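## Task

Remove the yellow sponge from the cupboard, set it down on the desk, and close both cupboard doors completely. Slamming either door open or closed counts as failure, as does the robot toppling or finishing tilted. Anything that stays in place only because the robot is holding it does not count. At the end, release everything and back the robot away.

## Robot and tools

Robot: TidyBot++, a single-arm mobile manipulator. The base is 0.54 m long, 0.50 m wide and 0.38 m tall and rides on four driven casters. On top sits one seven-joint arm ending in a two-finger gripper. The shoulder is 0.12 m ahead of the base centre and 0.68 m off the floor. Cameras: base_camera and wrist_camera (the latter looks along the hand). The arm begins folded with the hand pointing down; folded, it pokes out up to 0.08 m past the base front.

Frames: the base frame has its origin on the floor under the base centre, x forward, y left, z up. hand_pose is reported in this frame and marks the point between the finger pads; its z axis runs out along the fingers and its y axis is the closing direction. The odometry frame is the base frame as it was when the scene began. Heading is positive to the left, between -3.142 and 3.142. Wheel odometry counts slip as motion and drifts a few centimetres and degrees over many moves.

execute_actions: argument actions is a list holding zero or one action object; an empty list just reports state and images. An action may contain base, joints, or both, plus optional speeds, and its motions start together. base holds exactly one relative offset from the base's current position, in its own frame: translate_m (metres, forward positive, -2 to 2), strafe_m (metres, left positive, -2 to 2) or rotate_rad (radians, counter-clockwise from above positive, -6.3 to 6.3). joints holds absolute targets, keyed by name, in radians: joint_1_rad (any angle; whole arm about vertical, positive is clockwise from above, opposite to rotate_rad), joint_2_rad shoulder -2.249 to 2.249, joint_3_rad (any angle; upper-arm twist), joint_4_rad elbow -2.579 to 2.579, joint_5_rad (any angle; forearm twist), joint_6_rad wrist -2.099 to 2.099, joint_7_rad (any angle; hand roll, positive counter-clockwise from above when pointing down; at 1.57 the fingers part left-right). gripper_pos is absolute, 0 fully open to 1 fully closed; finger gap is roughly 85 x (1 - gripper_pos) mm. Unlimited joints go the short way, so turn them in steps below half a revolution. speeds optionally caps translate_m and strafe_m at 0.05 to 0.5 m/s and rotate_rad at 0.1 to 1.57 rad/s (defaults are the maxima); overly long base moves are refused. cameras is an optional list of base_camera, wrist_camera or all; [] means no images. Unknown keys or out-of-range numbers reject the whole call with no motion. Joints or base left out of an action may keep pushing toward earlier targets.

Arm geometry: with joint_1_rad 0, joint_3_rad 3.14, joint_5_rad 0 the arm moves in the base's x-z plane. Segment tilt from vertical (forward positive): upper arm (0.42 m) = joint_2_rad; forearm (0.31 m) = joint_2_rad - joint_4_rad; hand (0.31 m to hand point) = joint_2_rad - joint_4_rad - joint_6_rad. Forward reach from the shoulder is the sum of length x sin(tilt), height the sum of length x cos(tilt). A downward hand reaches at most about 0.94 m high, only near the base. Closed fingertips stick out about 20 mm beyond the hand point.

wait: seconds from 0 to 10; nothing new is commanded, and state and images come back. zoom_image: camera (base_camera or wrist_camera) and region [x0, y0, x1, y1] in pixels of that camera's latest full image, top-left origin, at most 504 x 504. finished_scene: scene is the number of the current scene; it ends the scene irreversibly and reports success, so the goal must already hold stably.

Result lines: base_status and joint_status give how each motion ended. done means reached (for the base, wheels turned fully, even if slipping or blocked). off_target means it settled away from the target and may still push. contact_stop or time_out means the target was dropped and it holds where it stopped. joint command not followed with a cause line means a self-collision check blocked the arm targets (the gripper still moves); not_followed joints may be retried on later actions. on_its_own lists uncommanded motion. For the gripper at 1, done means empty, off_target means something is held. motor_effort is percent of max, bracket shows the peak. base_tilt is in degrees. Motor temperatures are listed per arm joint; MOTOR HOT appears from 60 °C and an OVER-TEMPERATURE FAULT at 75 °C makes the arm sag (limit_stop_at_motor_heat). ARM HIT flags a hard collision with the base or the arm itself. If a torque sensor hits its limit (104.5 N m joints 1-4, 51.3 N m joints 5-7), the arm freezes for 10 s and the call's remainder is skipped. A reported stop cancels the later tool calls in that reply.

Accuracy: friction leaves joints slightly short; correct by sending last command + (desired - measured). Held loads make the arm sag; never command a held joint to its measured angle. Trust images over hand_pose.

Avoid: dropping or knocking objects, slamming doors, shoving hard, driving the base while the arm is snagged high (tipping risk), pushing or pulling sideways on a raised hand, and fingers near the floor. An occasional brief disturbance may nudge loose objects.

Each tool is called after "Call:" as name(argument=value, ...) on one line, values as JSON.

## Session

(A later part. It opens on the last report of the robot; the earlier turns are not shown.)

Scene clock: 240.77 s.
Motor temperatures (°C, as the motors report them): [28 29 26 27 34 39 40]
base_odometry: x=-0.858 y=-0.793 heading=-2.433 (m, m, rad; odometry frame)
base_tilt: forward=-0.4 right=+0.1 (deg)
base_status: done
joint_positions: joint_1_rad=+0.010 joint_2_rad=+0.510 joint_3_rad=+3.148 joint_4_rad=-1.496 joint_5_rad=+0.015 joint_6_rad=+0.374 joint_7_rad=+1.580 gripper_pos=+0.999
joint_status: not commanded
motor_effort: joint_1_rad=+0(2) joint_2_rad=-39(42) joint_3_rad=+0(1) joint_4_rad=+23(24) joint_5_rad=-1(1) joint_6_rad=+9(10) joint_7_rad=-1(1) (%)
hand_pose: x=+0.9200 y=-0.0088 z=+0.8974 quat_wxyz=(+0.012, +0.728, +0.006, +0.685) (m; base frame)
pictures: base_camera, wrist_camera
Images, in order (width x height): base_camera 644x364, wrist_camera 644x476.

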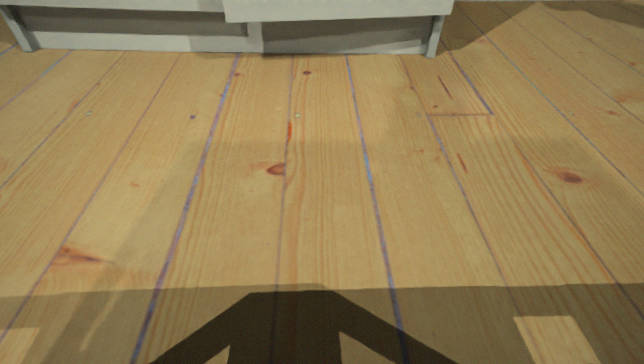

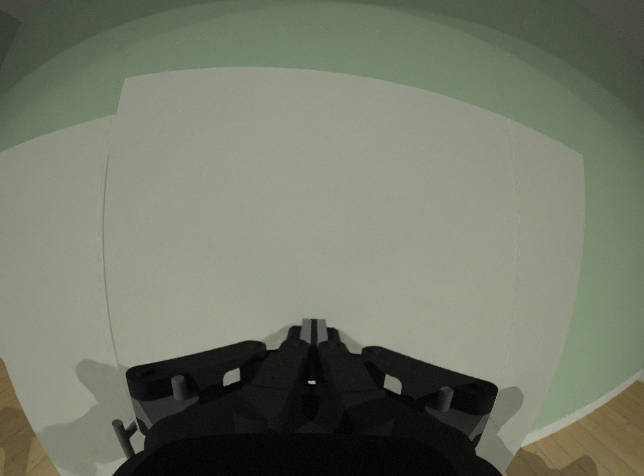

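Call:
execute_actions(actions=[{"base":{"translate_m":0.055},"speeds":{"translate_m":0.05}}])

Scene clock: 246.50 s.
Motor temperatures (°C, as the motors report them): [28 29 26 27 34 39 40]
base_odometry: x=-0.900 y=-0.829 heading=-2.432 (m, m, rad; odometry frame)
base_tilt: forward=-0.4 right=+0.2 (deg)
base_status: done
joint_positions: joint_1_rad=+0.010 joint_2_rad=+0.495 joint_3_rad=+3.148 joint_4_rad=-1.513 joint_5_rad=+0.015 joint_6_rad=+0.374 joint_7_rad=+1.580 gripper_pos=+0.999
joint_status: not commanded
motor_effort: joint_1_rad=+0(1) joint_2_rad=-36(42) joint_3_rad=-1(1) joint_4_rad=+27(34) joint_5_rad=-1(1) joint_6_rad=+10(13) joint_7_rad=-1(1) (%)
hand_pose: x=+0.9143 y=-0.0087 z=+0.8992 quat_wxyz=(+0.012, +0.729, +0.006, +0.684) (m; base frame)
pictures: base_camera, wrist_camera
Images, in order (width x height): base_camera 644x364, wrist_camera 644x476.

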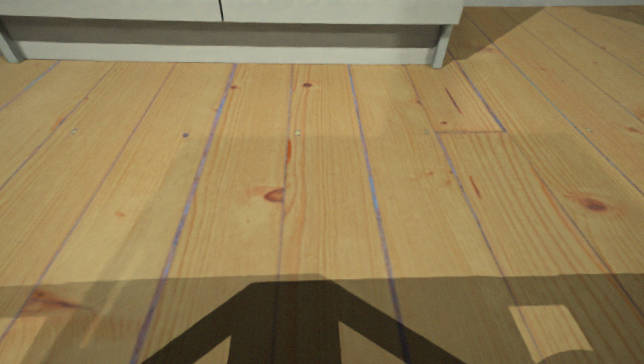

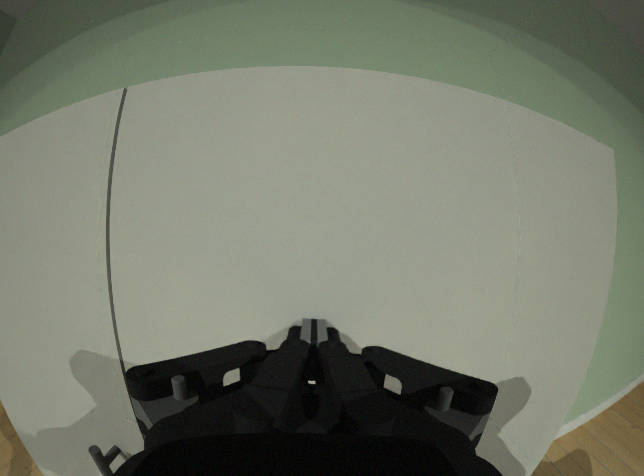

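Shut. Back off and verify.

Call:
execute_actions(actions=[{"base":{"translate_m":-0.5}}])

Scene clock: 250.37 s.
Motor temperatures (°C, as the motors report them): [28 29 26 27 34 39 40]
base_odometry: x=-0.520 y=-0.503 heading=-2.433 (m, m, rad; odometry frame)
base_tilt: forward=-0.4 right=+0.1 (deg)
base_status: done
joint_positions: joint_1_rad=+0.010 joint_2_rad=+0.497 joint_3_rad=+3.148 joint_4_rad=-1.505 joint_5_rad=+0.015 joint_6_rad=+0.374 joint_7_rad=+1.580 gripper_pos=+0.999
joint_status: not commanded
motor_effort: joint_1_rad=+0(5) joint_2_rad=-39(42) joint_3_rad=-1(3) joint_4_rad=+23(26) joint_5_rad=-1(1) joint_6_rad=+9(10) joint_7_rad=-1(1) (%)
hand_pose: x=+0.9160 y=-0.0087 z=+0.9022 quat_wxyz=(+0.012, +0.727, +0.006, +0.686) (m; base frame)
pictures: base_camera, wrist_camera
Images, in order (width x height): base_camera 644x364, wrist_camera 644x476.

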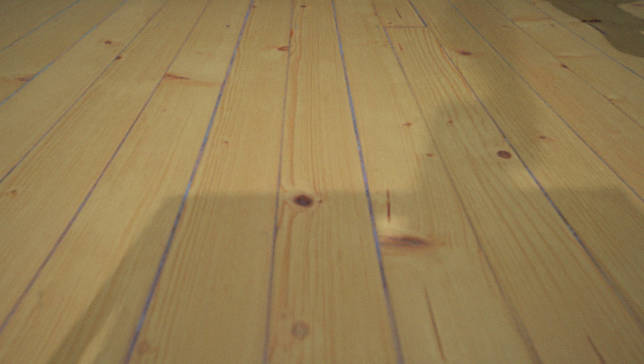

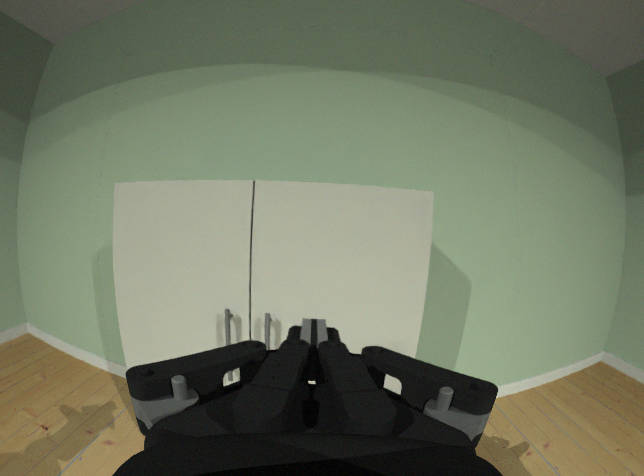

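Call:
finished_scene(scene=1)

The scene is finished: the task was done.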